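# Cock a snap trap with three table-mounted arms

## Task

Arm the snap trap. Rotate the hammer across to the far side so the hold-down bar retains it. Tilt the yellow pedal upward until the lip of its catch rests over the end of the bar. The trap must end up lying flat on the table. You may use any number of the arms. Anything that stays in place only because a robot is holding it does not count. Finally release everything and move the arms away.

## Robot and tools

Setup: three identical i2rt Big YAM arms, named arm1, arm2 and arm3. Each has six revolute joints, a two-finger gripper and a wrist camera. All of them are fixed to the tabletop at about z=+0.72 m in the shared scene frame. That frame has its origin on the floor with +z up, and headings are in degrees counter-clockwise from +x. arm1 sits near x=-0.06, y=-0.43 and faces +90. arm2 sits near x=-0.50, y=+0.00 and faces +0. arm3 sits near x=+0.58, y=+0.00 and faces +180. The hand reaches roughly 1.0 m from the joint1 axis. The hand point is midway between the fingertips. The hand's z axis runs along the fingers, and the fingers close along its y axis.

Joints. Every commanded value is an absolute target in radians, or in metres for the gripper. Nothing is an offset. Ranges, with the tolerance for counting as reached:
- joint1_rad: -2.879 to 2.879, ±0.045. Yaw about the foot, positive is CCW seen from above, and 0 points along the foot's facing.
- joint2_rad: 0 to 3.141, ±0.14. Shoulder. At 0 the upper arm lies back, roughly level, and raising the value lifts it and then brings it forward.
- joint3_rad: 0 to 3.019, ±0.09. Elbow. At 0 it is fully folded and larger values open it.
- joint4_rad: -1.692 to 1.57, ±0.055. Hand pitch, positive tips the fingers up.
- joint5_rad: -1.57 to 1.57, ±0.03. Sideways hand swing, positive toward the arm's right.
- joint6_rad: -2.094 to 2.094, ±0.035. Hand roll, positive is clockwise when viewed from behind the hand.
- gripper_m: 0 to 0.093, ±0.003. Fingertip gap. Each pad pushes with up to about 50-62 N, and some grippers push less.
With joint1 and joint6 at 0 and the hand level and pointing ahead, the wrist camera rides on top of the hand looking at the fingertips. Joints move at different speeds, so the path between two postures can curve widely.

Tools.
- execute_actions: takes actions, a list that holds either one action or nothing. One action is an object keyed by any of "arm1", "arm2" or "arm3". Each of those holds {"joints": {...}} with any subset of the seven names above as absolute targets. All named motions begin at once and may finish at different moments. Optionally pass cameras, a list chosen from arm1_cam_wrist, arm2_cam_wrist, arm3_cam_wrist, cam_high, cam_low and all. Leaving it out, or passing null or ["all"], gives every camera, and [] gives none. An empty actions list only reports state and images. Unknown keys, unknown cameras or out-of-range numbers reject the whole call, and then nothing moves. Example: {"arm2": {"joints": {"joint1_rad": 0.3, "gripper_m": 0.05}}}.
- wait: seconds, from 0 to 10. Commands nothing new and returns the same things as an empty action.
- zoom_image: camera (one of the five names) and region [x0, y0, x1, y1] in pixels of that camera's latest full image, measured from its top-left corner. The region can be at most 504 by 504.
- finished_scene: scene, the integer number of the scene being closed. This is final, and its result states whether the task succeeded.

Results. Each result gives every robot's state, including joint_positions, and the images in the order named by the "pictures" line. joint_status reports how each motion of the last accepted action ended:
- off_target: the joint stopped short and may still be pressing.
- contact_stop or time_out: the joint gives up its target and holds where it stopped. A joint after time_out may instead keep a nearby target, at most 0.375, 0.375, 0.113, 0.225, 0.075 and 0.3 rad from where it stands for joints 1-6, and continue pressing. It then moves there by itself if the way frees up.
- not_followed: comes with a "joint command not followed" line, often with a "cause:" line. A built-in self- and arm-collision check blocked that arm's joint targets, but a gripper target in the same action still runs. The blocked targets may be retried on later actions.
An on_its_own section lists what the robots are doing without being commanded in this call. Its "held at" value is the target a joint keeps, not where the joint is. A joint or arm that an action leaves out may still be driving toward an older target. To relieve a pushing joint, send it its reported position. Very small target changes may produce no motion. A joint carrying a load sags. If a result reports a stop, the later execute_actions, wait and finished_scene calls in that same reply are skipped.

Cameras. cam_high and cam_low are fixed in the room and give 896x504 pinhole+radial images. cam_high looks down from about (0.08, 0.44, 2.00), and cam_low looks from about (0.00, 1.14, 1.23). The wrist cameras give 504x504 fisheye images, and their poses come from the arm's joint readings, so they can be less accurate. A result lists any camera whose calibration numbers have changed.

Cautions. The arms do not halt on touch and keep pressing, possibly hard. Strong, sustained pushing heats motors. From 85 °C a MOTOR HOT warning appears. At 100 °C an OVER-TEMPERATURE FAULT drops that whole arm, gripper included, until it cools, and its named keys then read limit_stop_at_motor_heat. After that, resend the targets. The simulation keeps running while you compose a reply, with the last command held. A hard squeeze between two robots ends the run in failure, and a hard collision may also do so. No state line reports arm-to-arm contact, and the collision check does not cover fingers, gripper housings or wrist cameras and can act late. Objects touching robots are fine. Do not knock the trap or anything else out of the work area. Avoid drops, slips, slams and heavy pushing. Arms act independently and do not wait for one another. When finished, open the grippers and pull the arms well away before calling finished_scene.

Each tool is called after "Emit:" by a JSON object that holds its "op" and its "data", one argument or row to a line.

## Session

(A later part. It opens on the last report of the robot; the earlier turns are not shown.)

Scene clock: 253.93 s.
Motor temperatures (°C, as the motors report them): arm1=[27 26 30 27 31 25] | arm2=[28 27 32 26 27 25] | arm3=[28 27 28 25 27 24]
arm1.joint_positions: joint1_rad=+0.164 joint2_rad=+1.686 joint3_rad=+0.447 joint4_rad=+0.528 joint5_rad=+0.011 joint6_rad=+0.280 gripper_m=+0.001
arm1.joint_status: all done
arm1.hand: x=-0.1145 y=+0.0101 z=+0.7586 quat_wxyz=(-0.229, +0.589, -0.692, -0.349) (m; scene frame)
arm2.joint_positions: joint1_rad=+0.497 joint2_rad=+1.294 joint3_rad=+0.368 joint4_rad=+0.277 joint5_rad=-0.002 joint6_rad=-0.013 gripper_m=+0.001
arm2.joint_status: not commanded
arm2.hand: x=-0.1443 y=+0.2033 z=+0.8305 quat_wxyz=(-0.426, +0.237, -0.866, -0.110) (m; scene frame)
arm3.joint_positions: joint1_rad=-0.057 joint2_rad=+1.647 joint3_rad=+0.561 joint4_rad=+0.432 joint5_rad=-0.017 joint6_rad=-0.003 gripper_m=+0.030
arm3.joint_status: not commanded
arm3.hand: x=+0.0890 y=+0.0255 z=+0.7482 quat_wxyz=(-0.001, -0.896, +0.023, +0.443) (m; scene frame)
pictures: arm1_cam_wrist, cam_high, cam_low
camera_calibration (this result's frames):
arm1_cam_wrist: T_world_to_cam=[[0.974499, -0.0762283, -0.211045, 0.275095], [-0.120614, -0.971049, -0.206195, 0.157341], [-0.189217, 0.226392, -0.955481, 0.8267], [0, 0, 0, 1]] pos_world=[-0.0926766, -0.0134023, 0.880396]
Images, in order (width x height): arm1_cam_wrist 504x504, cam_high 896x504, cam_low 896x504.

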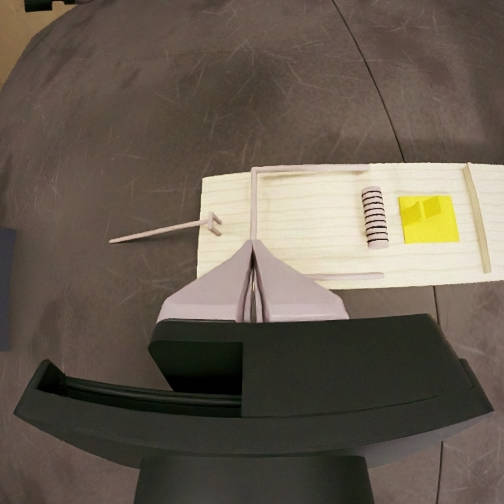

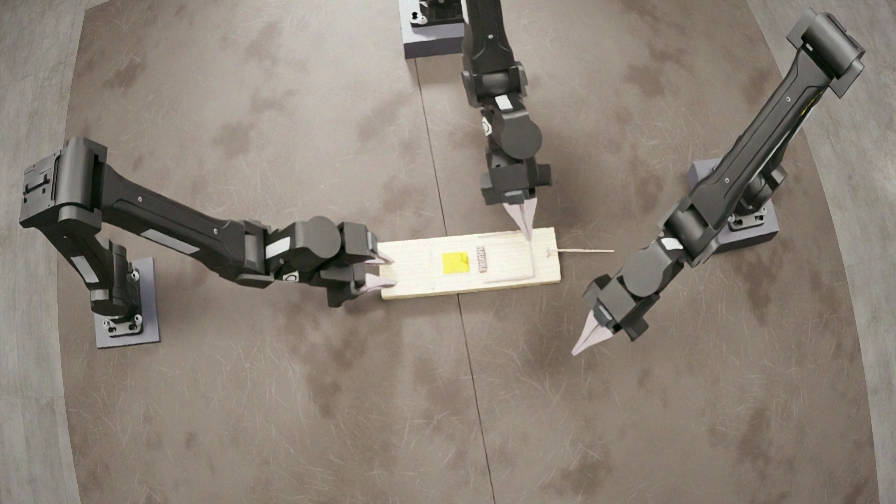

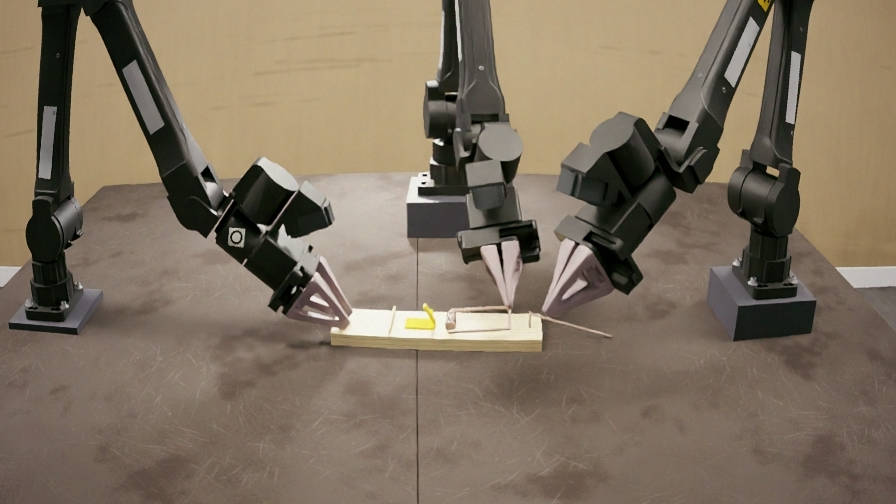

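Emit:
{"op": "execute_actions", "data": {
  "actions": [
    {"arm1":{"joints":{"joint2_rad":1.77}},"arm2":{"joints":{"joint1_rad":0.64,"joint2_rad":1.6,"joint3_rad":0.82,"joint4_rad":-0.95,"joint5_rad":1.0,"joint6_rad":2.09}}}
  ],
  "cameras": []
}}

Emit:
{"op": "execute_actions", "data": {
  "actions": [
    {"arm2":{"joints":{"joint2_rad":1.9}}}
  ],
  "cameras": ["cam_low","arm2_cam_wrist","cam_high"]
}}

Scene clock: 271.30 s.
Motor temperatures (°C, as the motors report them): arm1=[27 26 29 27 31 25] | arm2=[28 27 32 26 27 25] | arm3=[28 27 28 25 27 24]
arm1.joint_positions: joint1_rad=+0.164 joint2_rad=+1.697 joint3_rad=+0.447 joint4_rad=+0.536 joint5_rad=+0.011 joint6_rad=+0.280 gripper_m=+0.001
arm1.joint_status: all done
arm1.hand: x=-0.1145 y=+0.0096 z=+0.7553 quat_wxyz=(-0.228, +0.589, -0.693, -0.348) (m; scene frame)
arm2.joint_positions: joint1_rad=+0.643 joint2_rad=+1.586 joint3_rad=+0.800 joint4_rad=-0.941 joint5_rad=+0.997 joint6_rad=+2.072 gripper_m=+0.001
arm2.joint_status: all done
joint sent to its limit — the command would take arm2.joint6_rad past its upper limit, so that joint was sent only as far as its limit.
arm2.hand: x=-0.1431 y=+0.0958 z=+0.8447 quat_wxyz=(-0.453, -0.536, -0.693, +0.167) (m; scene frame)
arm3.joint_positions: joint1_rad=-0.057 joint2_rad=+1.647 joint3_rad=+0.561 joint4_rad=+0.432 joint5_rad=-0.017 joint6_rad=-0.003 gripper_m=+0.030
arm3.joint_status: not commanded
arm3.hand: x=+0.0890 y=+0.0255 z=+0.7482 quat_wxyz=(-0.001, -0.896, +0.023, +0.443) (m; scene frame)
pictures: none
No camera images: the call's "cameras" was empty. Leave "cameras" out to get every camera's image.

Scene clock: 272.33 s.
Motor temperatures (°C, as the motors report them): arm1=[27 26 29 27 31 25] | arm2=[28 27 32 26 27 25] | arm3=[28 27 28 25 27 24]
arm1.joint_positions: joint1_rad=+0.164 joint2_rad=+1.697 joint3_rad=+0.447 joint4_rad=+0.536 joint5_rad=+0.011 joint6_rad=+0.280 gripper_m=+0.001
arm1.joint_status: not commanded
arm1.hand: x=-0.1145 y=+0.0096 z=+0.7553 quat_wxyz=(-0.228, +0.589, -0.693, -0.348) (m; scene frame)
arm2.joint_positions: joint1_rad=+0.643 joint2_rad=+1.895 joint3_rad=+0.804 joint4_rad=-0.941 joint5_rad=+0.998 joint6_rad=+2.073 gripper_m=+0.001
arm2.joint_status: all done
arm2.hand: x=-0.1678 y=+0.0761 z=+0.7518 quat_wxyz=(-0.415, -0.468, -0.723, +0.294) (m; scene frame)
arm3.joint_positions: joint1_rad=-0.057 joint2_rad=+1.647 joint3_rad=+0.561 joint4_rad=+0.432 joint5_rad=-0.017 joint6_rad=-0.003 gripper_m=+0.030
arm3.joint_status: not commanded
arm3.hand: x=+0.0890 y=+0.0255 z=+0.7482 quat_wxyz=(-0.001, -0.896, +0.023, +0.443) (m; scene frame)
pictures: arm2_cam_wrist, cam_high, cam_low
camera_calibration (this result's frames):
arm2_cam_wrist: T_world_to_cam=[[-0.922612, -0.38516, 0.0209543, -0.142104], [-0.355233, 0.827244, -0.435288, 0.213617], [0.150321, -0.409046, -0.900047, 0.859441], [0, 0, 0, 1]] pos_world=[-0.184415, 0.120104, 0.8695]
Images, in order (width x height): arm2_cam_wrist 504x504, cam_high 896x504, cam_low 896x504.

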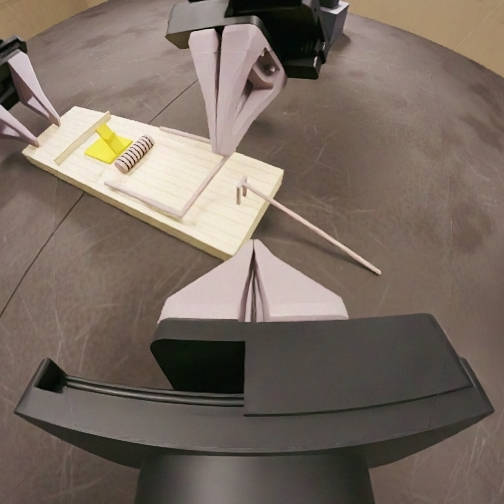

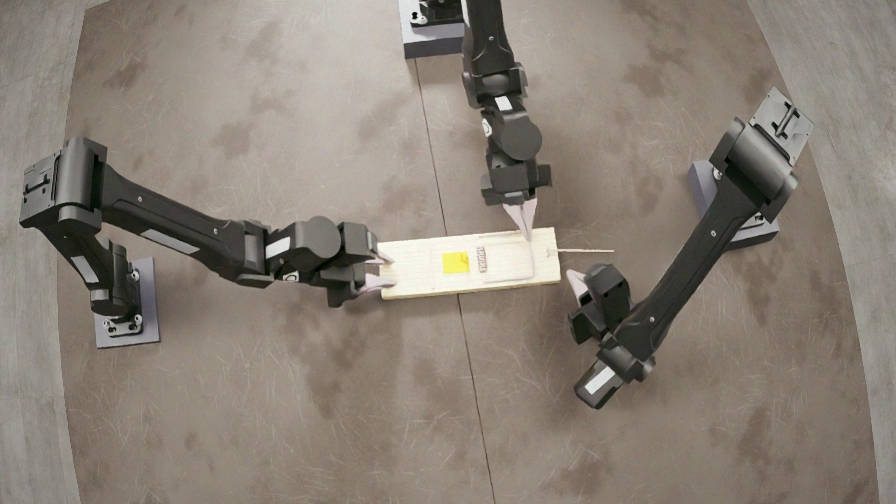

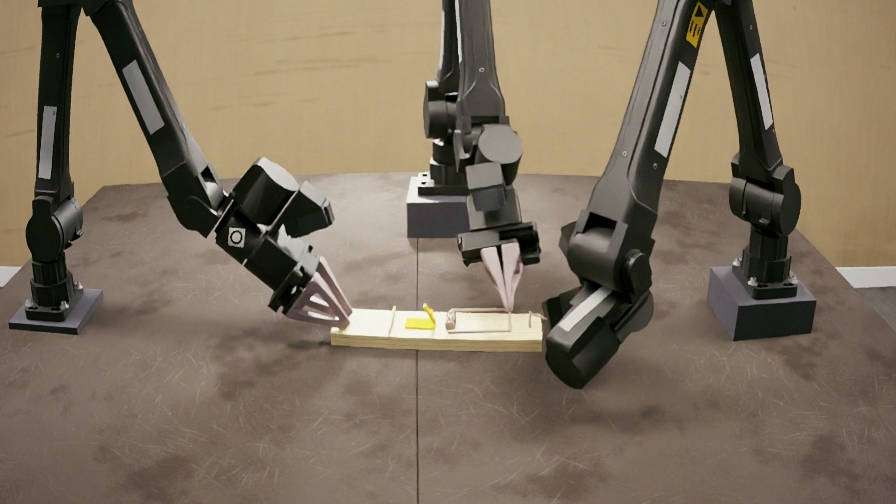

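Emit:
{"op": "execute_actions", "data": {
  "actions": [
    {"arm2":{"joints":{"joint2_rad":1.935,"joint3_rad":0.77}}}
  ],
  "cameras": []
}}

Emit:
{"op": "execute_actions", "data": {
  "actions": [
    {"arm2":{"joints":{"joint1_rad":0.48}}}
  ],
  "cameras": ["arm2_cam_wrist","cam_high","arm1_cam_wrist"]
}}

Scene clock: 279.83 s.
Motor temperatures (°C, as the motors report them): arm1=[27 26 29 27 31 25] | arm2=[28 27 32 26 27 25] | arm3=[28 27 28 25 27 24]
arm1.joint_positions: joint1_rad=+0.164 joint2_rad=+1.697 joint3_rad=+0.447 joint4_rad=+0.536 joint5_rad=+0.011 joint6_rad=+0.280 gripper_m=+0.001
arm1.joint_status: not commanded
arm1.hand: x=-0.1145 y=+0.0096 z=+0.7553 quat_wxyz=(-0.228, +0.589, -0.693, -0.348) (m; scene frame)
arm2.joint_positions: joint1_rad=+0.643 joint2_rad=+1.915 joint3_rad=+0.769 joint4_rad=-0.941 joint5_rad=+0.998 joint6_rad=+2.073 gripper_m=+0.001
arm2.joint_status: all done
arm2.hand: x=-0.1839 y=+0.0635 z=+0.7433 quat_wxyz=(-0.408, -0.454, -0.726, +0.317) (m; scene frame)
arm3.joint_positions: joint1_rad=-0.057 joint2_rad=+1.647 joint3_rad=+0.561 joint4_rad=+0.432 joint5_rad=-0.017 joint6_rad=-0.003 gripper_m=+0.030
arm3.joint_status: not commanded
arm3.hand: x=+0.0890 y=+0.0255 z=+0.7482 quat_wxyz=(-0.001, -0.896, +0.023, +0.443) (m; scene frame)
pictures: none
No camera images: the call's "cameras" was empty. Leave "cameras" out to get every camera's image.

Scene clock: 280.60 s.
Motor temperatures (°C, as the motors report them): arm1=[27 26 29 27 31 25] | arm2=[28 27 32 26 27 25] | arm3=[28 27 28 25 27 24]
arm1.joint_positions: joint1_rad=+0.164 joint2_rad=+1.700 joint3_rad=+0.430 joint4_rad=+0.536 joint5_rad=+0.011 joint6_rad=+0.280 gripper_m=+0.001
arm1.joint_status: not commanded
arm1.hand: x=-0.1133 y=+0.0002 z=+0.7488 quat_wxyz=(-0.223, +0.592, -0.696, -0.340) (m; scene frame)
arm2.joint_positions: joint1_rad=+0.525 joint2_rad=+1.915 joint3_rad=+0.770 joint4_rad=-0.945 joint5_rad=+0.994 joint6_rad=+2.074 gripper_m=+0.001
arm2.joint_status: all done
arm2.hand: x=-0.1792 y=+0.0260 z=+0.7434 quat_wxyz=(-0.386, -0.497, -0.698, +0.341) (m; scene frame)
arm3.joint_positions: joint1_rad=-0.060 joint2_rad=+1.646 joint3_rad=+0.561 joint4_rad=+0.432 joint5_rad=-0.013 joint6_rad=-0.003 gripper_m=+0.030
arm3.joint_status: not commanded
arm3.hand: x=+0.0891 y=+0.0280 z=+0.7484 quat_wxyz=(+0.002, -0.896, +0.026, +0.443) (m; scene frame)
pictures: arm1_cam_wrist, arm2_cam_wrist, cam_high
camera_calibration (this result's frames):
arm1_cam_wrist: T_world_to_cam=[[0.9751, -0.0813963, -0.20629, 0.26758], [-0.120304, -0.97559, -0.183716, 0.129036], [-0.1863, 0.203959, -0.961089, 0.824374], [0, 0, 0, 1]] pos_world=[-0.0918127, -0.0204716, 0.871202]
arm2_cam_wrist: T_world_to_cam=[[-0.959734, -0.270051, 0.0773531, -0.223316], [-0.275583, 0.851751, -0.445616, 0.268712], [0.0544536, -0.44899, -0.891876, 0.810909], [0, 0, 0, 1]] pos_world=[-0.184428, 0.0749077, 0.860246]
Images, in order (width x height): arm1_cam_wrist 504x504, arm2_cam_wrist 504x504, cam_high 896x504.

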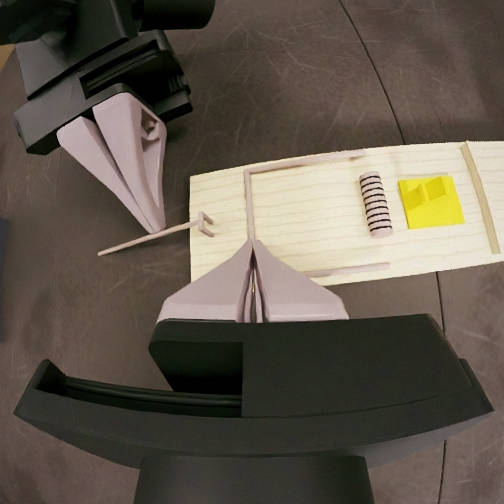

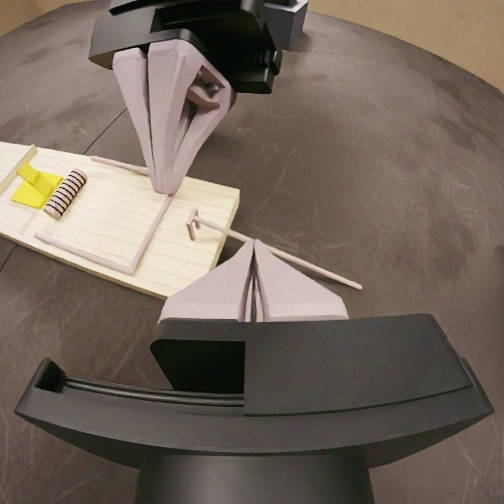

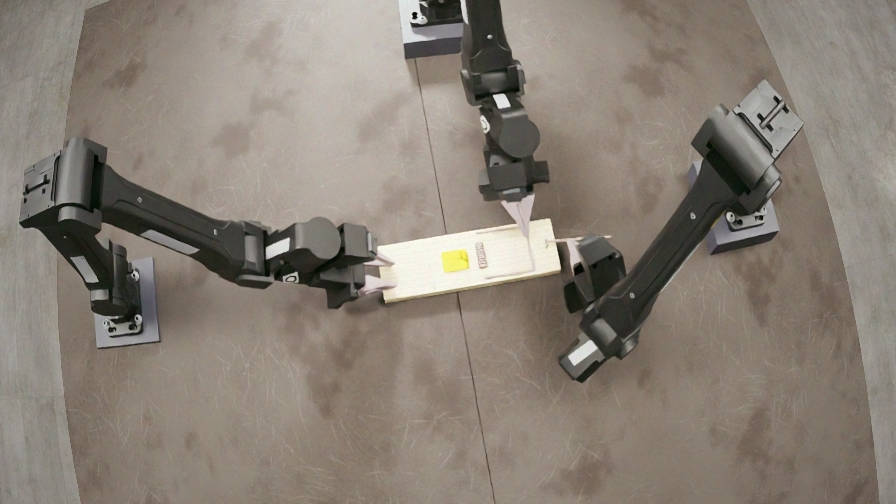

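Emit:
{"op": "execute_actions", "data": {
  "actions": [
    {"arm1":{"joints":{"joint3_rad":0.43}},"arm2":{"joints":{"joint1_rad":0.58}}}
  ],
  "cameras": []
}}

Emit:
{"op": "execute_actions", "data": {
  "actions": [
    {"arm2":{"joints":{"joint2_rad":1.97,"joint3_rad":0.8}}}
  ],
  "cameras": []
}}

Emit:
{"op": "execute_actions", "data": {
  "actions": [
    {"arm2":{"joints":{"joint1_rad":0.49}}}
  ],
  "cameras": ["arm2_cam_wrist","arm1_cam_wrist"]
}}

Scene clock: 294.83 s.
Motor temperatures (°C, as the motors report them): arm1=[27 26 29 27 31 25] | arm2=[28 27 31 26 28 25] | arm3=[28 27 28 25 27 24]
arm1.joint_positions: joint1_rad=+0.164 joint2_rad=+1.700 joint3_rad=+0.430 joint4_rad=+0.536 joint5_rad=+0.011 joint6_rad=+0.280 gripper_m=+0.001
arm1.joint_status: all done
arm1.hand: x=-0.1133 y=+0.0006 z=+0.7491 quat_wxyz=(-0.224, +0.592, -0.696, -0.340) (m; scene frame)
arm2.joint_positions: joint1_rad=+0.577 joint2_rad=+1.915 joint3_rad=+0.770 joint4_rad=-0.945 joint5_rad=+0.997 joint6_rad=+2.074 gripper_m=+0.001
arm2.joint_status: all done
arm2.hand: x=-0.1807 y=+0.0427 z=+0.7437 quat_wxyz=(-0.396, -0.477, -0.711, +0.331) (m; scene frame)
arm3.joint_positions: joint1_rad=-0.060 joint2_rad=+1.646 joint3_rad=+0.561 joint4_rad=+0.432 joint5_rad=-0.013 joint6_rad=-0.003 gripper_m=+0.030
arm3.joint_status: not commanded
arm3.hand: x=+0.0891 y=+0.0279 z=+0.7484 quat_wxyz=(+0.001, -0.896, +0.026, +0.443) (m; scene frame)
pictures: none
No camera images: the call's "cameras" was empty. Leave "cameras" out to get every camera's image.

Scene clock: 295.47 s.
Motor temperatures (°C, as the motors report them): arm1=[27 26 29 27 31 25] | arm2=[28 27 31 26 28 25] | arm3=[28 27 28 25 27 24]
arm1.joint_positions: joint1_rad=+0.164 joint2_rad=+1.700 joint3_rad=+0.430 joint4_rad=+0.536 joint5_rad=+0.011 joint6_rad=+0.280 gripper_m=+0.001
arm1.joint_status: not commanded
arm1.hand: x=-0.1133 y=+0.0006 z=+0.7491 quat_wxyz=(-0.224, +0.592, -0.696, -0.340) (m; scene frame)
arm2.joint_positions: joint1_rad=+0.577 joint2_rad=+1.949 joint3_rad=+0.784 joint4_rad=-0.945 joint5_rad=+0.997 joint6_rad=+2.074 gripper_m=+0.001
arm2.joint_status: all done
arm2.hand: x=-0.1795 y=+0.0435 z=+0.7355 quat_wxyz=(-0.393, -0.472, -0.713, +0.339) (m; scene frame)
arm3.joint_positions: joint1_rad=-0.060 joint2_rad=+1.646 joint3_rad=+0.561 joint4_rad=+0.432 joint5_rad=-0.013 joint6_rad=-0.003 gripper_m=+0.030
arm3.joint_status: not commanded
arm3.hand: x=+0.0891 y=+0.0279 z=+0.7484 quat_wxyz=(+0.001, -0.896, +0.026, +0.443) (m; scene frame)
pictures: none
No camera images: the call's "cameras" was empty. Leave "cameras" out to get every camera's image.

Scene clock: 296.20 s.
Motor temperatures (°C, as the motors report them): arm1=[27 26 29 27 31 25] | arm2=[28 27 31 26 28 25] | arm3=[28 27 28 25 27 24]
arm1.joint_positions: joint1_rad=+0.164 joint2_rad=+1.700 joint3_rad=+0.430 joint4_rad=+0.536 joint5_rad=+0.011 joint6_rad=+0.280 gripper_m=+0.001
arm1.joint_status: not commanded
arm1.hand: x=-0.1133 y=+0.0006 z=+0.7491 quat_wxyz=(-0.224, +0.592, -0.696, -0.340) (m; scene frame)
arm2.joint_positions: joint1_rad=+0.487 joint2_rad=+1.949 joint3_rad=+0.784 joint4_rad=-0.945 joint5_rad=+0.997 joint6_rad=+2.074 gripper_m=+0.001
arm2.joint_status: all done
arm2.hand: x=-0.1767 y=+0.0142 z=+0.7358 quat_wxyz=(-0.378, -0.504, -0.690, +0.356) (m; scene frame)
arm3.joint_positions: joint1_rad=-0.060 joint2_rad=+1.646 joint3_rad=+0.561 joint4_rad=+0.432 joint5_rad=-0.013 joint6_rad=-0.003 gripper_m=+0.030
arm3.joint_status: not commanded
arm3.hand: x=+0.0891 y=+0.0279 z=+0.7484 quat_wxyz=(+0.001, -0.896, +0.026, +0.443) (m; scene frame)
pictures: arm1_cam_wrist, arm2_cam_wrist
camera_calibration (this result's frames):
arm1_cam_wrist: T_world_to_cam=[[0.975079, -0.0812483, -0.206446, 0.267822], [-0.12033, -0.975449, -0.184442, 0.130004], [-0.186392, 0.204688, -0.960917, 0.82436], [0, 0, 0, 1]] pos_world=[-0.09185, -0.0201635, 0.87141]
arm2_cam_wrist: T_world_to_cam=[[-0.967554, -0.233994, 0.0953223, -0.238641], [-0.251484, 0.855429, -0.452765, 0.285469], [0.024403, -0.462047, -0.88652, 0.789643], [0, 0, 0, 1]] pos_world=[-0.178376, 0.0648126, 0.852033]
Images, in order (width x height): arm1_cam_wrist 504x504, arm2_cam_wrist 504x504.

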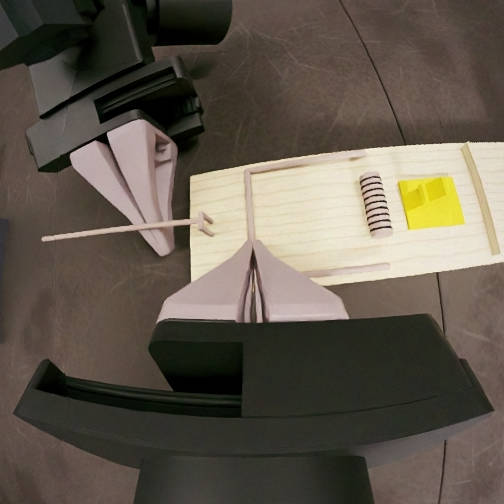

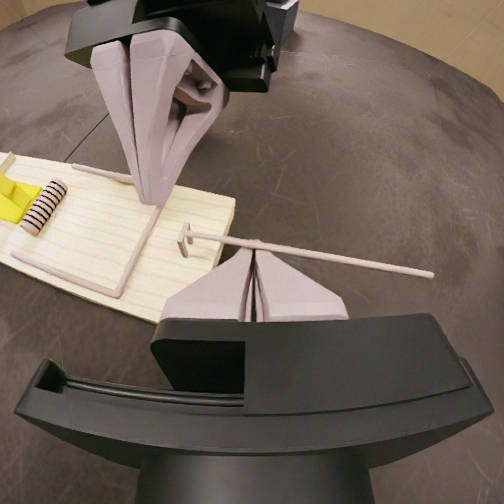

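Emit:
{"op": "execute_actions", "data": {
  "actions": [
    {"arm2":{"joints":{"joint1_rad":0.455,"joint2_rad":1.8,"joint3_rad":0.77}}}
  ],
  "cameras": ["arm2_cam_wrist","arm1_cam_wrist","cam_low"]
}}

Scene clock: 303.30 s.
Motor temperatures (°C, as the motors report them): arm1=[27 26 29 27 31 25] | arm2=[28 28 31 26 28 25] | arm3=[28 27 28 25 27 24]
arm1.joint_positions: joint1_rad=+0.164 joint2_rad=+1.700 joint3_rad=+0.430 joint4_rad=+0.536 joint5_rad=+0.011 joint6_rad=+0.280 gripper_m=+0.001
arm1.joint_status: not commanded
arm1.hand: x=-0.1133 y=+0.0006 z=+0.7491 quat_wxyz=(-0.224, +0.592, -0.696, -0.340) (m; scene frame)
arm2.joint_positions: joint1_rad=+0.461 joint2_rad=+1.789 joint3_rad=+0.767 joint4_rad=-0.945 joint5_rad=+0.998 joint6_rad=+2.074 gripper_m=+0.001
arm2.joint_status: all done
arm2.hand: x=-0.1629 y=+0.0130 z=+0.7782 quat_wxyz=(-0.399, -0.546, -0.670, +0.305) (m; scene frame)
arm3.joint_positions: joint1_rad=-0.060 joint2_rad=+1.646 joint3_rad=+0.561 joint4_rad=+0.432 joint5_rad=-0.013 joint6_rad=-0.003 gripper_m=+0.030
arm3.joint_status: not commanded
arm3.hand: x=+0.0891 y=+0.0279 z=+0.7484 quat_wxyz=(+0.001, -0.896, +0.026, +0.443) (m; scene frame)
pictures: arm1_cam_wrist, arm2_cam_wrist, cam_low
camera_calibration (this result's frames):
arm1_cam_wrist: T_world_to_cam=[[0.975079, -0.0812483, -0.206446, 0.267822], [-0.12033, -0.975449, -0.184442, 0.130004], [-0.186392, 0.204688, -0.960917, 0.82436], [0, 0, 0, 1]] pos_world=[-0.09185, -0.0201635, 0.87141]
arm2_cam_wrist: T_world_to_cam=[[-0.976497, -0.211329, -0.0423457, -0.124206], [-0.174383, 0.89014, -0.421, 0.296597], [0.126663, -0.403721, -0.906072, 0.857492], [0, 0, 0, 1]] pos_world=[-0.178178, 0.0559261, 0.896557]
Images, in order (width x height): arm1_cam_wrist 504x504, arm2_cam_wrist 504x504, cam_low 896x504.

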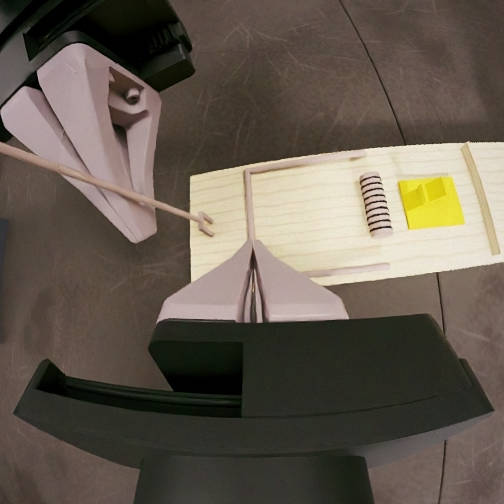

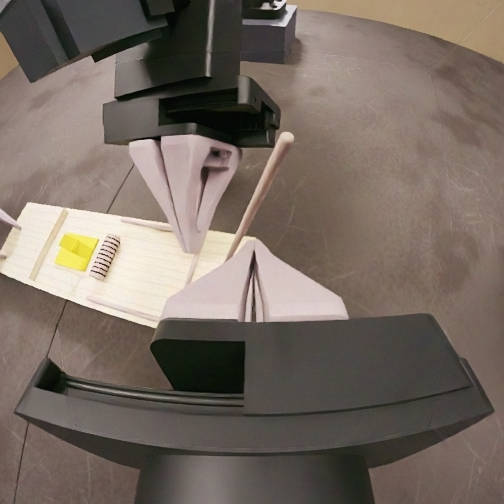

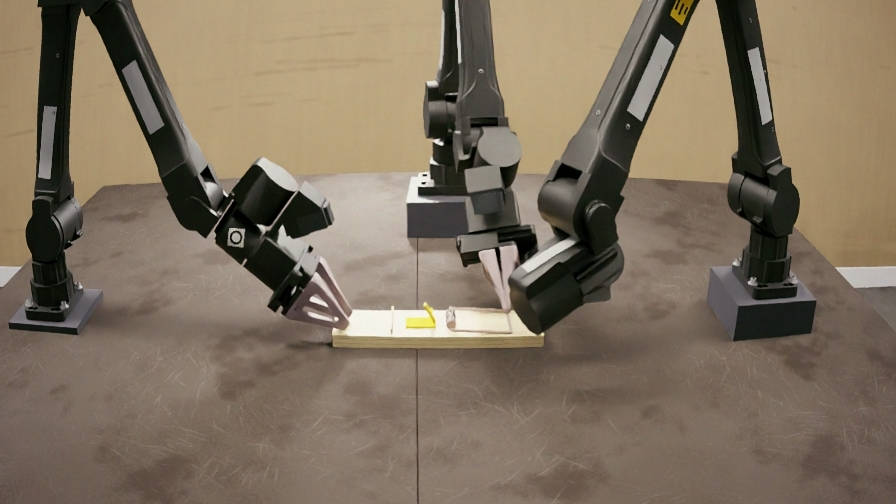

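Emit:
{"op": "execute_actions", "data": {
  "actions": [
    {"arm2":{"joints":{"joint1_rad":0.425,"joint2_rad":1.76,"joint3_rad":0.84}}}
  ],
  "cameras": ["arm2_cam_wrist","arm1_cam_wrist","cam_low"]
}}

Scene clock: 309.27 s.
Motor temperatures (°C, as the motors report them): arm1=[27 26 29 27 31 25] | arm2=[28 28 31 26 28 25] | arm3=[28 27 28 25 27 24]
arm1.joint_positions: joint1_rad=+0.164 joint2_rad=+1.700 joint3_rad=+0.430 joint4_rad=+0.536 joint5_rad=+0.011 joint6_rad=+0.280 gripper_m=+0.001
arm1.joint_status: not commanded
arm1.hand: x=-0.1133 y=+0.0006 z=+0.7491 quat_wxyz=(-0.224, +0.592, -0.696, -0.340) (m; scene frame)
arm2.joint_positions: joint1_rad=+0.429 joint2_rad=+1.765 joint3_rad=+0.826 joint4_rad=-0.945 joint5_rad=+0.998 joint6_rad=+2.074 gripper_m=+0.001
arm2.joint_status: all done
arm2.hand: x=-0.1348 y=+0.0160 z=+0.7944 quat_wxyz=(-0.409, -0.575, -0.652, +0.278) (m; scene frame)
arm3.joint_positions: joint1_rad=-0.060 joint2_rad=+1.646 joint3_rad=+0.561 joint4_rad=+0.432 joint5_rad=-0.013 joint6_rad=-0.003 gripper_m=+0.030
arm3.joint_status: not commanded
arm3.hand: x=+0.0891 y=+0.0279 z=+0.7484 quat_wxyz=(+0.001, -0.896, +0.026, +0.443) (m; scene frame)
pictures: arm1_cam_wrist, arm2_cam_wrist, cam_low
camera_calibration (this result's frames):
arm1_cam_wrist: T_world_to_cam=[[0.975079, -0.0812483, -0.206446, 0.267822], [-0.12033, -0.975449, -0.184442, 0.130004], [-0.186392, 0.204688, -0.960917, 0.82436], [0, 0, 0, 1]] pos_world=[-0.09185, -0.0201635, 0.87141]
arm2_cam_wrist: T_world_to_cam=[[-0.976352, -0.177967, -0.122739, -0.03205], [-0.115811, 0.909968, -0.398179, 0.295061], [0.182552, -0.374548, -0.909059, 0.879256], [0, 0, 0, 1]] pos_world=[-0.15763, 0.0551231, 0.912849]
Images, in order (width x height): arm1_cam_wrist 504x504, arm2_cam_wrist 504x504, cam_low 896x504.

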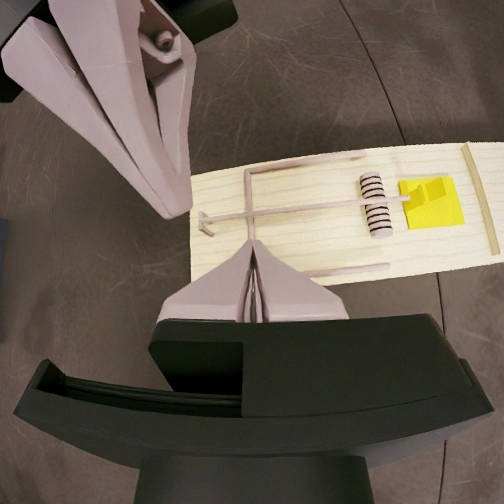

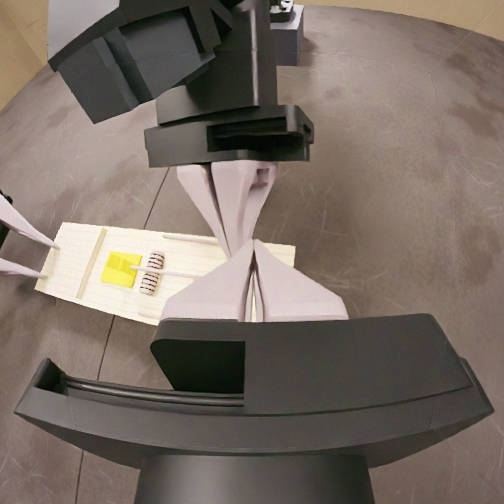

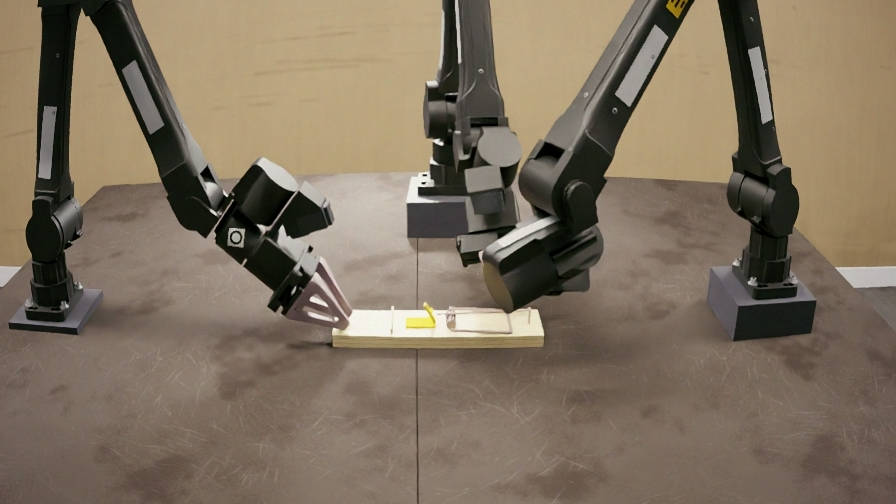

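Emit:
{"op": "execute_actions", "data": {
  "actions": [
    {"arm2":{"joints":{"joint1_rad":0.9}},"arm3":{"joints":{"joint2_rad":1.5,"joint3_rad":0.58,"gripper_m":0}}}
  ],
  "cameras": []
}}

Emit:
{"op": "execute_actions", "data": {
  "actions": [
    {"arm2":{"joints":{"joint2_rad":0.8,"joint5_rad":0,"joint6_rad":0}},"arm3":{"joints":{"joint1_rad":-0.042,"joint2_rad":1.62,"joint3_rad":0.865,"joint4_rad":0.125,"joint6_rad":0.7}}}
  ],
  "cameras": []
}}

Emit:
{"op": "execute_actions", "data": {
  "actions": [
    {"arm3":{"joints":{"joint2_rad":1.69}}}
  ],
  "cameras": ["arm3_cam_wrist","arm1_cam_wrist","cam_low","cam_high"]
}}

Scene clock: 324.33 s.
Motor temperatures (°C, as the motors report them): arm1=[27 26 29 27 31 25] | arm2=[28 28 32 26 28 25] | arm3=[28 27 28 25 27 24]
arm1.joint_positions: joint1_rad=+0.164 joint2_rad=+1.700 joint3_rad=+0.430 joint4_rad=+0.536 joint5_rad=+0.011 joint6_rad=+0.280 gripper_m=+0.001
arm1.joint_status: not commanded
arm1.hand: x=-0.1133 y=+0.0006 z=+0.7491 quat_wxyz=(-0.224, +0.592, -0.696, -0.340) (m; scene frame)
arm2.joint_positions: joint1_rad=+0.906 joint2_rad=+1.765 joint3_rad=+0.826 joint4_rad=-0.945 joint5_rad=+0.998 joint6_rad=+2.074 gripper_m=+0.001
arm2.joint_status: all done
arm2.hand: x=-0.1827 y=+0.1817 z=+0.7936 quat_wxyz=(-0.461, -0.405, -0.770, +0.174) (m; scene frame)
arm3.joint_positions: joint1_rad=-0.060 joint2_rad=+1.496 joint3_rad=+0.562 joint4_rad=+0.386 joint5_rad=-0.015 joint6_rad=-0.003 gripper_m=+0.001
arm3.joint_status: all done
arm3.hand: x=+0.0827 y=+0.0290 z=+0.8103 quat_wxyz=(+0.003, -0.872, +0.025, +0.489) (m; scene frame)
pictures: none
No camera images: the call's "cameras" was empty. Leave "cameras" out to get every camera's image.

Scene clock: 326.73 s.
Motor temperatures (°C, as the motors report them): arm1=[27 26 29 27 31 25] | arm2=[28 28 32 26 28 25] | arm3=[28 27 28 25 27 24]
arm1.joint_positions: joint1_rad=+0.164 joint2_rad=+1.700 joint3_rad=+0.430 joint4_rad=+0.536 joint5_rad=+0.011 joint6_rad=+0.280 gripper_m=+0.001
arm1.joint_status: not commanded
arm1.hand: x=-0.1133 y=+0.0006 z=+0.7491 quat_wxyz=(-0.224, +0.592, -0.696, -0.340) (m; scene frame)
arm2.joint_positions: joint1_rad=+0.906 joint2_rad=+0.797 joint3_rad=+0.825 joint4_rad=-0.945 joint5_rad=+0.004 joint6_rad=+0.015 gripper_m=+0.001
arm2.joint_status: all done
arm2.hand: x=-0.2951 y=+0.2710 z=+1.0362 quat_wxyz=(-0.283, +0.417, -0.852, -0.142) (m; scene frame)
arm3.joint_positions: joint1_rad=-0.056 joint2_rad=+1.628 joint3_rad=+0.830 joint4_rad=+0.134 joint5_rad=-0.015 joint6_rad=+0.689 gripper_m=+0.001
arm3.joint_status: all done
arm3.hand: x=+0.0090 y=+0.0310 z=+0.8125 quat_wxyz=(-0.149, -0.837, +0.327, +0.412) (m; scene frame)
pictures: none
No camera images: the call's "cameras" was empty. Leave "cameras" out to get every camera's image.

Scene clock: 327.60 s.
Motor temperatures (°C, as the motors report them): arm1=[27 26 29 27 31 25] | arm2=[28 28 32 26 28 25] | arm3=[28 27 29 25 27 24]
arm1.joint_positions: joint1_rad=+0.164 joint2_rad=+1.700 joint3_rad=+0.430 joint4_rad=+0.536 joint5_rad=+0.011 joint6_rad=+0.280 gripper_m=+0.001
arm1.joint_status: not commanded
arm1.hand: x=-0.1133 y=+0.0006 z=+0.7491 quat_wxyz=(-0.224, +0.592, -0.696, -0.340) (m; scene frame)
arm2.joint_positions: joint1_rad=+0.906 joint2_rad=+0.797 joint3_rad=+0.825 joint4_rad=-0.945 joint5_rad=+0.004 joint6_rad=+0.015 gripper_m=+0.001
arm2.joint_status: not commanded
arm2.hand: x=-0.2951 y=+0.2710 z=+1.0362 quat_wxyz=(-0.283, +0.417, -0.852, -0.142) (m; scene frame)
arm3.joint_positions: joint1_rad=-0.056 joint2_rad=+1.701 joint3_rad=+0.830 joint4_rad=+0.130 joint5_rad=-0.015 joint6_rad=+0.689 gripper_m=+0.001
arm3.joint_status: all done
arm3.hand: x=+0.0147 y=+0.0301 z=+0.7722 quat_wxyz=(-0.138, -0.852, +0.333, +0.379) (m; scene frame)
pictures: arm1_cam_wrist, arm3_cam_wrist, cam_high, cam_low
camera_calibration (this result's frames):
arm1_cam_wrist: T_world_to_cam=[[0.975079, -0.0812483, -0.206446, 0.267822], [-0.12033, -0.975449, -0.184442, 0.130004], [-0.186392, 0.204688, -0.960917, 0.82436], [0, 0, 0, 1]] pos_world=[-0.09185, -0.0201635, 0.87141]
arm3_cam_wrist: T_world_to_cam=[[0.469593, 0.741797, -0.478768, 0.33952], [0.828402, -0.557749, -0.0516417, 0.0534734], [-0.30534, -0.372362, -0.876421, 0.815867], [0, 0, 0, 1]] pos_world=[0.0453831, 0.0817675, 0.880356]
Images, in order (width x height): arm1_cam_wrist 504x504, arm3_cam_wrist 504x504, cam_high 896x504, cam_low 896x504.

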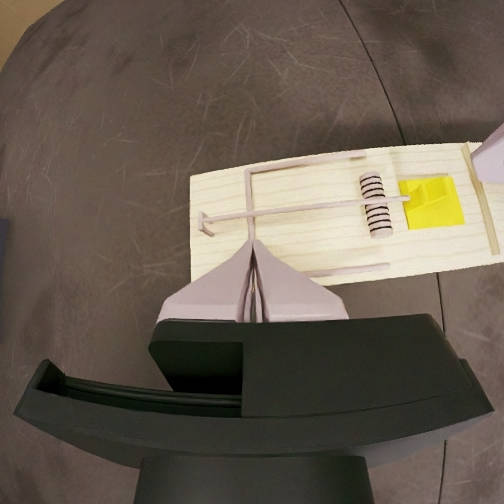

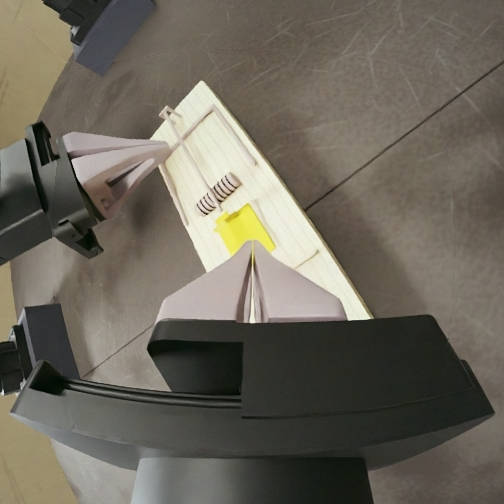

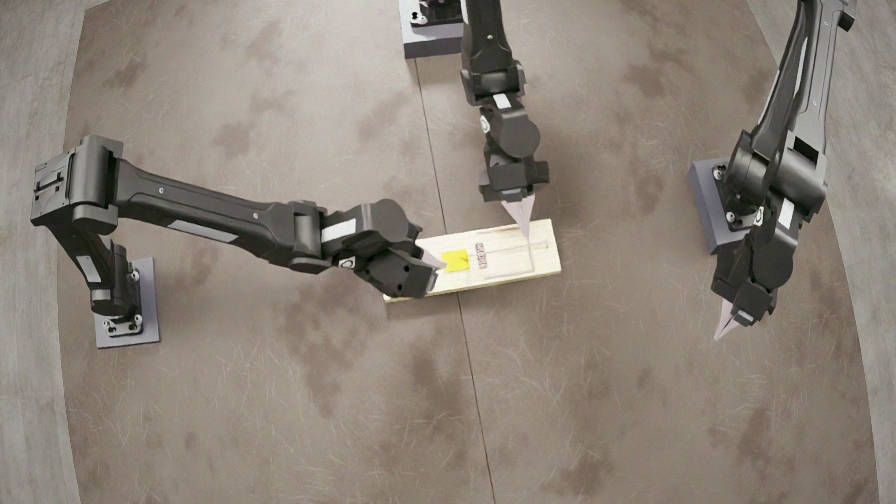

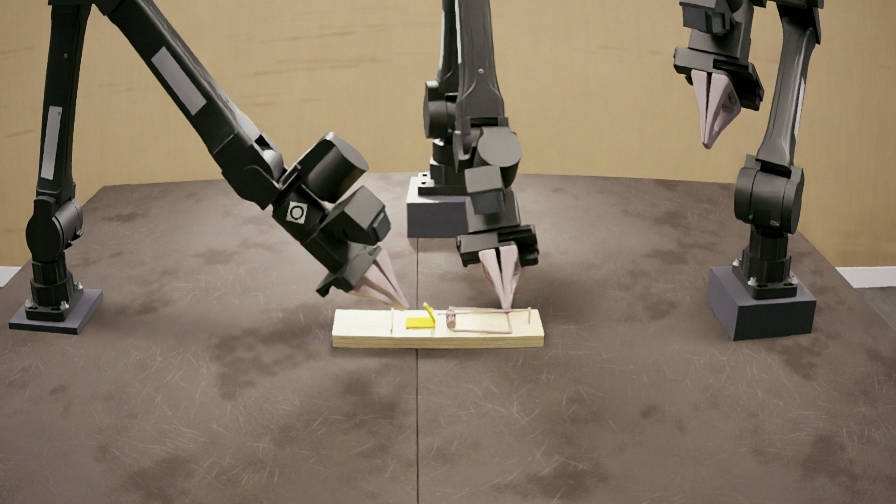

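Emit:
{"op": "execute_actions", "data": {
  "actions": [
    {"arm3":{"joints":{"joint1_rad":-0.03,"joint2_rad":1.735,"joint3_rad":0.93,"joint4_rad":0.105}}}
  ],
  "cameras": ["arm3_cam_wrist","arm1_cam_wrist","cam_low"]
}}

Emit:
{"op": "zoom_image", "data": {
  "camera": "cam_low",
  "region": [370,270,550,360]
}}

Scene clock: 335.37 s.
Motor temperatures (°C, as the motors report them): arm1=[27 26 29 27 31 25] | arm2=[28 27 33 26 28 25] | arm3=[28 28 29 25 27 24]
arm1.joint_positions: joint1_rad=+0.164 joint2_rad=+1.700 joint3_rad=+0.430 joint4_rad=+0.536 joint5_rad=+0.011 joint6_rad=+0.280 gripper_m=+0.001
arm1.joint_status: not commanded
arm1.hand: x=-0.1133 y=+0.0006 z=+0.7491 quat_wxyz=(-0.224, +0.592, -0.696, -0.340) (m; scene frame)
arm2.joint_positions: joint1_rad=+0.906 joint2_rad=+0.797 joint3_rad=+0.825 joint4_rad=-0.945 joint5_rad=+0.004 joint6_rad=+0.015 gripper_m=+0.001
arm2.joint_status: not commanded
arm2.hand: x=-0.2951 y=+0.2710 z=+1.0362 quat_wxyz=(-0.283, +0.417, -0.852, -0.142) (m; scene frame)
arm3.joint_positions: joint1_rad=-0.042 joint2_rad=+1.738 joint3_rad=+0.883 joint4_rad=+0.113 joint5_rad=-0.015 joint6_rad=+0.689 gripper_m=+0.001
arm3.joint_status: all done
arm3.hand: x=-0.0032 y=+0.0228 z=+0.7712 quat_wxyz=(-0.141, -0.855, +0.327, +0.377) (m; scene frame)
pictures: arm1_cam_wrist, arm3_cam_wrist, cam_low
camera_calibration (this result's frames):
arm1_cam_wrist: T_world_to_cam=[[0.975079, -0.0812483, -0.206446, 0.267822], [-0.12033, -0.975449, -0.184442, 0.130004], [-0.186392, 0.204688, -0.960917, 0.82436], [0, 0, 0, 1]] pos_world=[-0.09185, -0.0201635, 0.87141]
arm3_cam_wrist: T_world_to_cam=[[0.459867, 0.748328, -0.478046, 0.35212], [0.836292, -0.545982, -0.0501841, 0.0628658], [-0.298559, -0.376708, -0.8769, 0.807301], [0, 0, 0, 1]] pos_world=[0.0265243, 0.0749395, 0.879406]
Images, in order (width x height): arm1_cam_wrist 504x504, arm3_cam_wrist 504x504, cam_low 896x504.

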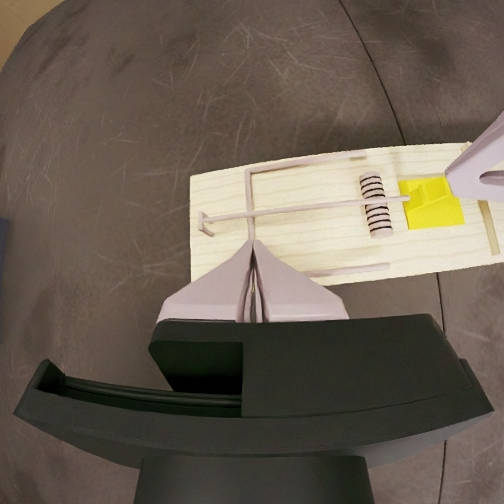

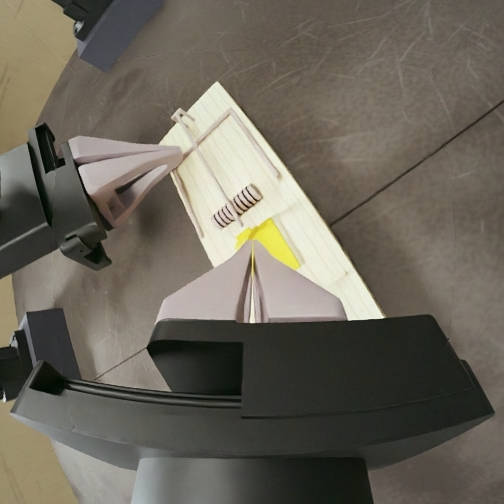

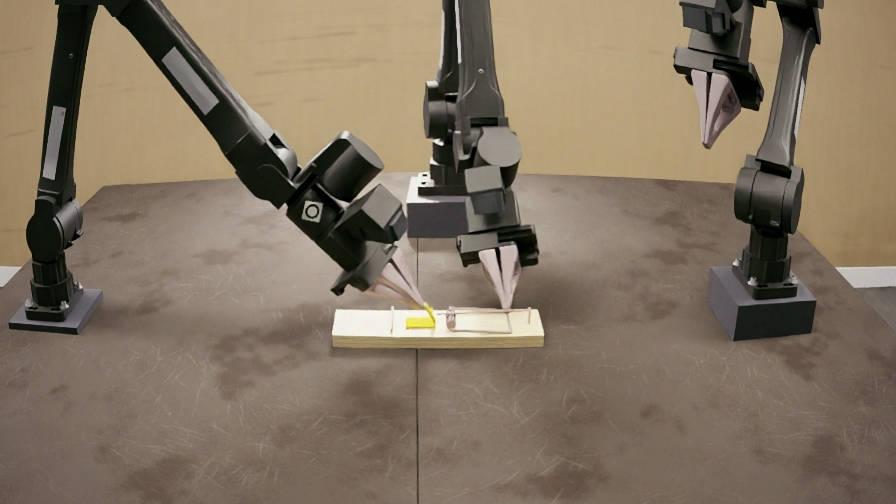

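Region (370, 270, 550, 360) of cam_low's 896x504 image, scaled by 2.800, with more detail than that image has.

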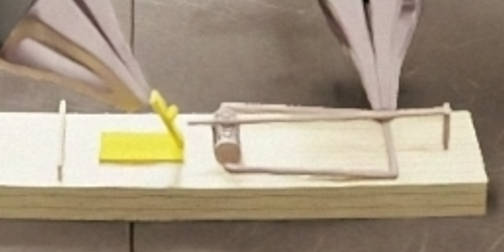

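At contact. Push ~12 mm.

Emit:
{"op": "execute_actions", "data": {
  "actions": [
    {"arm3":{"joints":{"joint2_rad":1.75,"joint3_rad":0.965,"joint4_rad":0.095}}}
  ],
  "cameras": ["arm1_cam_wrist","cam_low"]
}}

Emit:
{"op": "zoom_image", "data": {
  "camera": "cam_low",
  "region": [370,270,550,360]
}}

Scene clock: 342.60 s.
Motor temperatures (°C, as the motors report them): arm1=[27 26 29 27 31 25] | arm2=[28 27 34 26 27 25] | arm3=[28 28 30 25 27 24]
arm1.joint_positions: joint1_rad=+0.167 joint2_rad=+1.700 joint3_rad=+0.435 joint4_rad=+0.536 joint5_rad=+0.008 joint6_rad=+0.280 gripper_m=+0.001
arm1.joint_status: not commanded
arm1.hand: x=-0.1154 y=+0.0030 z=+0.7506 quat_wxyz=(-0.223, +0.592, -0.694, -0.343) (m; scene frame)
arm2.joint_positions: joint1_rad=+0.906 joint2_rad=+0.797 joint3_rad=+0.825 joint4_rad=-0.945 joint5_rad=+0.004 joint6_rad=+0.015 gripper_m=+0.001
arm2.joint_status: not commanded
arm2.hand: x=-0.2951 y=+0.2710 z=+1.0362 quat_wxyz=(-0.283, +0.417, -0.852, -0.142) (m; scene frame)
arm3.joint_positions: joint1_rad=-0.042 joint2_rad=+1.745 joint3_rad=+0.918 joint4_rad=+0.104 joint5_rad=-0.015 joint6_rad=+0.689 gripper_m=+0.001
arm3.joint_status: all done
arm3.hand: x=-0.0168 y=+0.0235 z=+0.7807 quat_wxyz=(-0.143, -0.851, +0.326, +0.385) (m; scene frame)
pictures: arm1_cam_wrist, cam_low
camera_calibration (this result's frames):
arm1_cam_wrist: T_world_to_cam=[[0.974799, -0.0754855, -0.209925, 0.272894], [-0.116128, -0.975165, -0.188594, 0.135958], [-0.190475, 0.20822, -0.959356, 0.823268], [0, 0, 0, 1]] pos_world=[-0.0934164, -0.0182394, 0.872735]
Images, in order (width x height): arm1_cam_wrist 504x504, cam_low 896x504.

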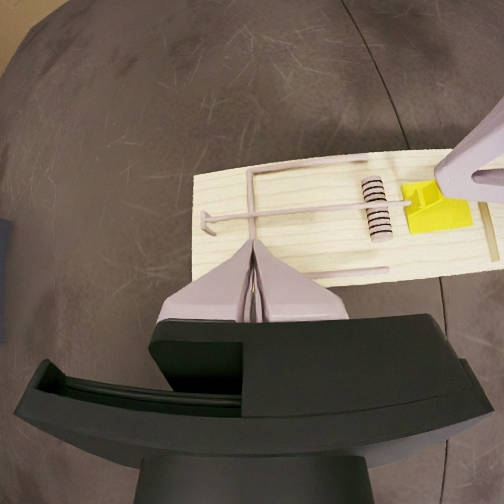

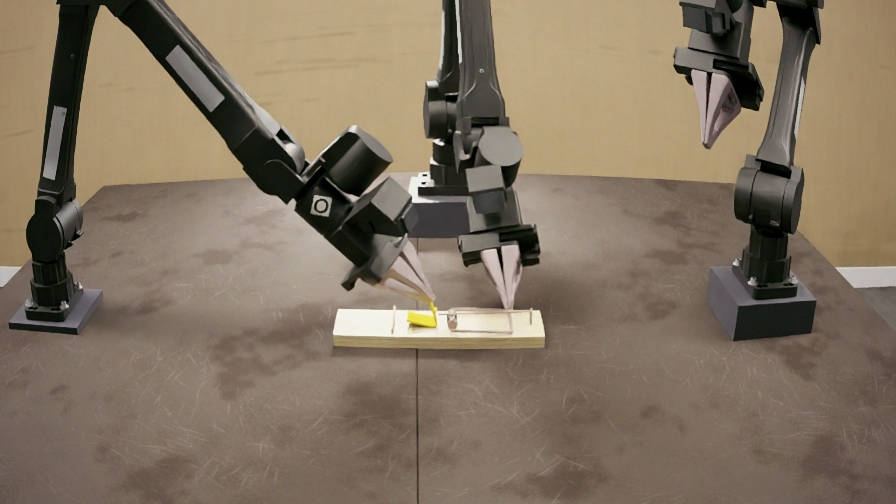

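Region (370, 270, 550, 360) of cam_low's 896x504 image, scaled by 2.800, with more detail than that image has.

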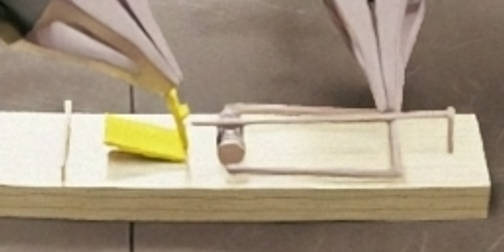

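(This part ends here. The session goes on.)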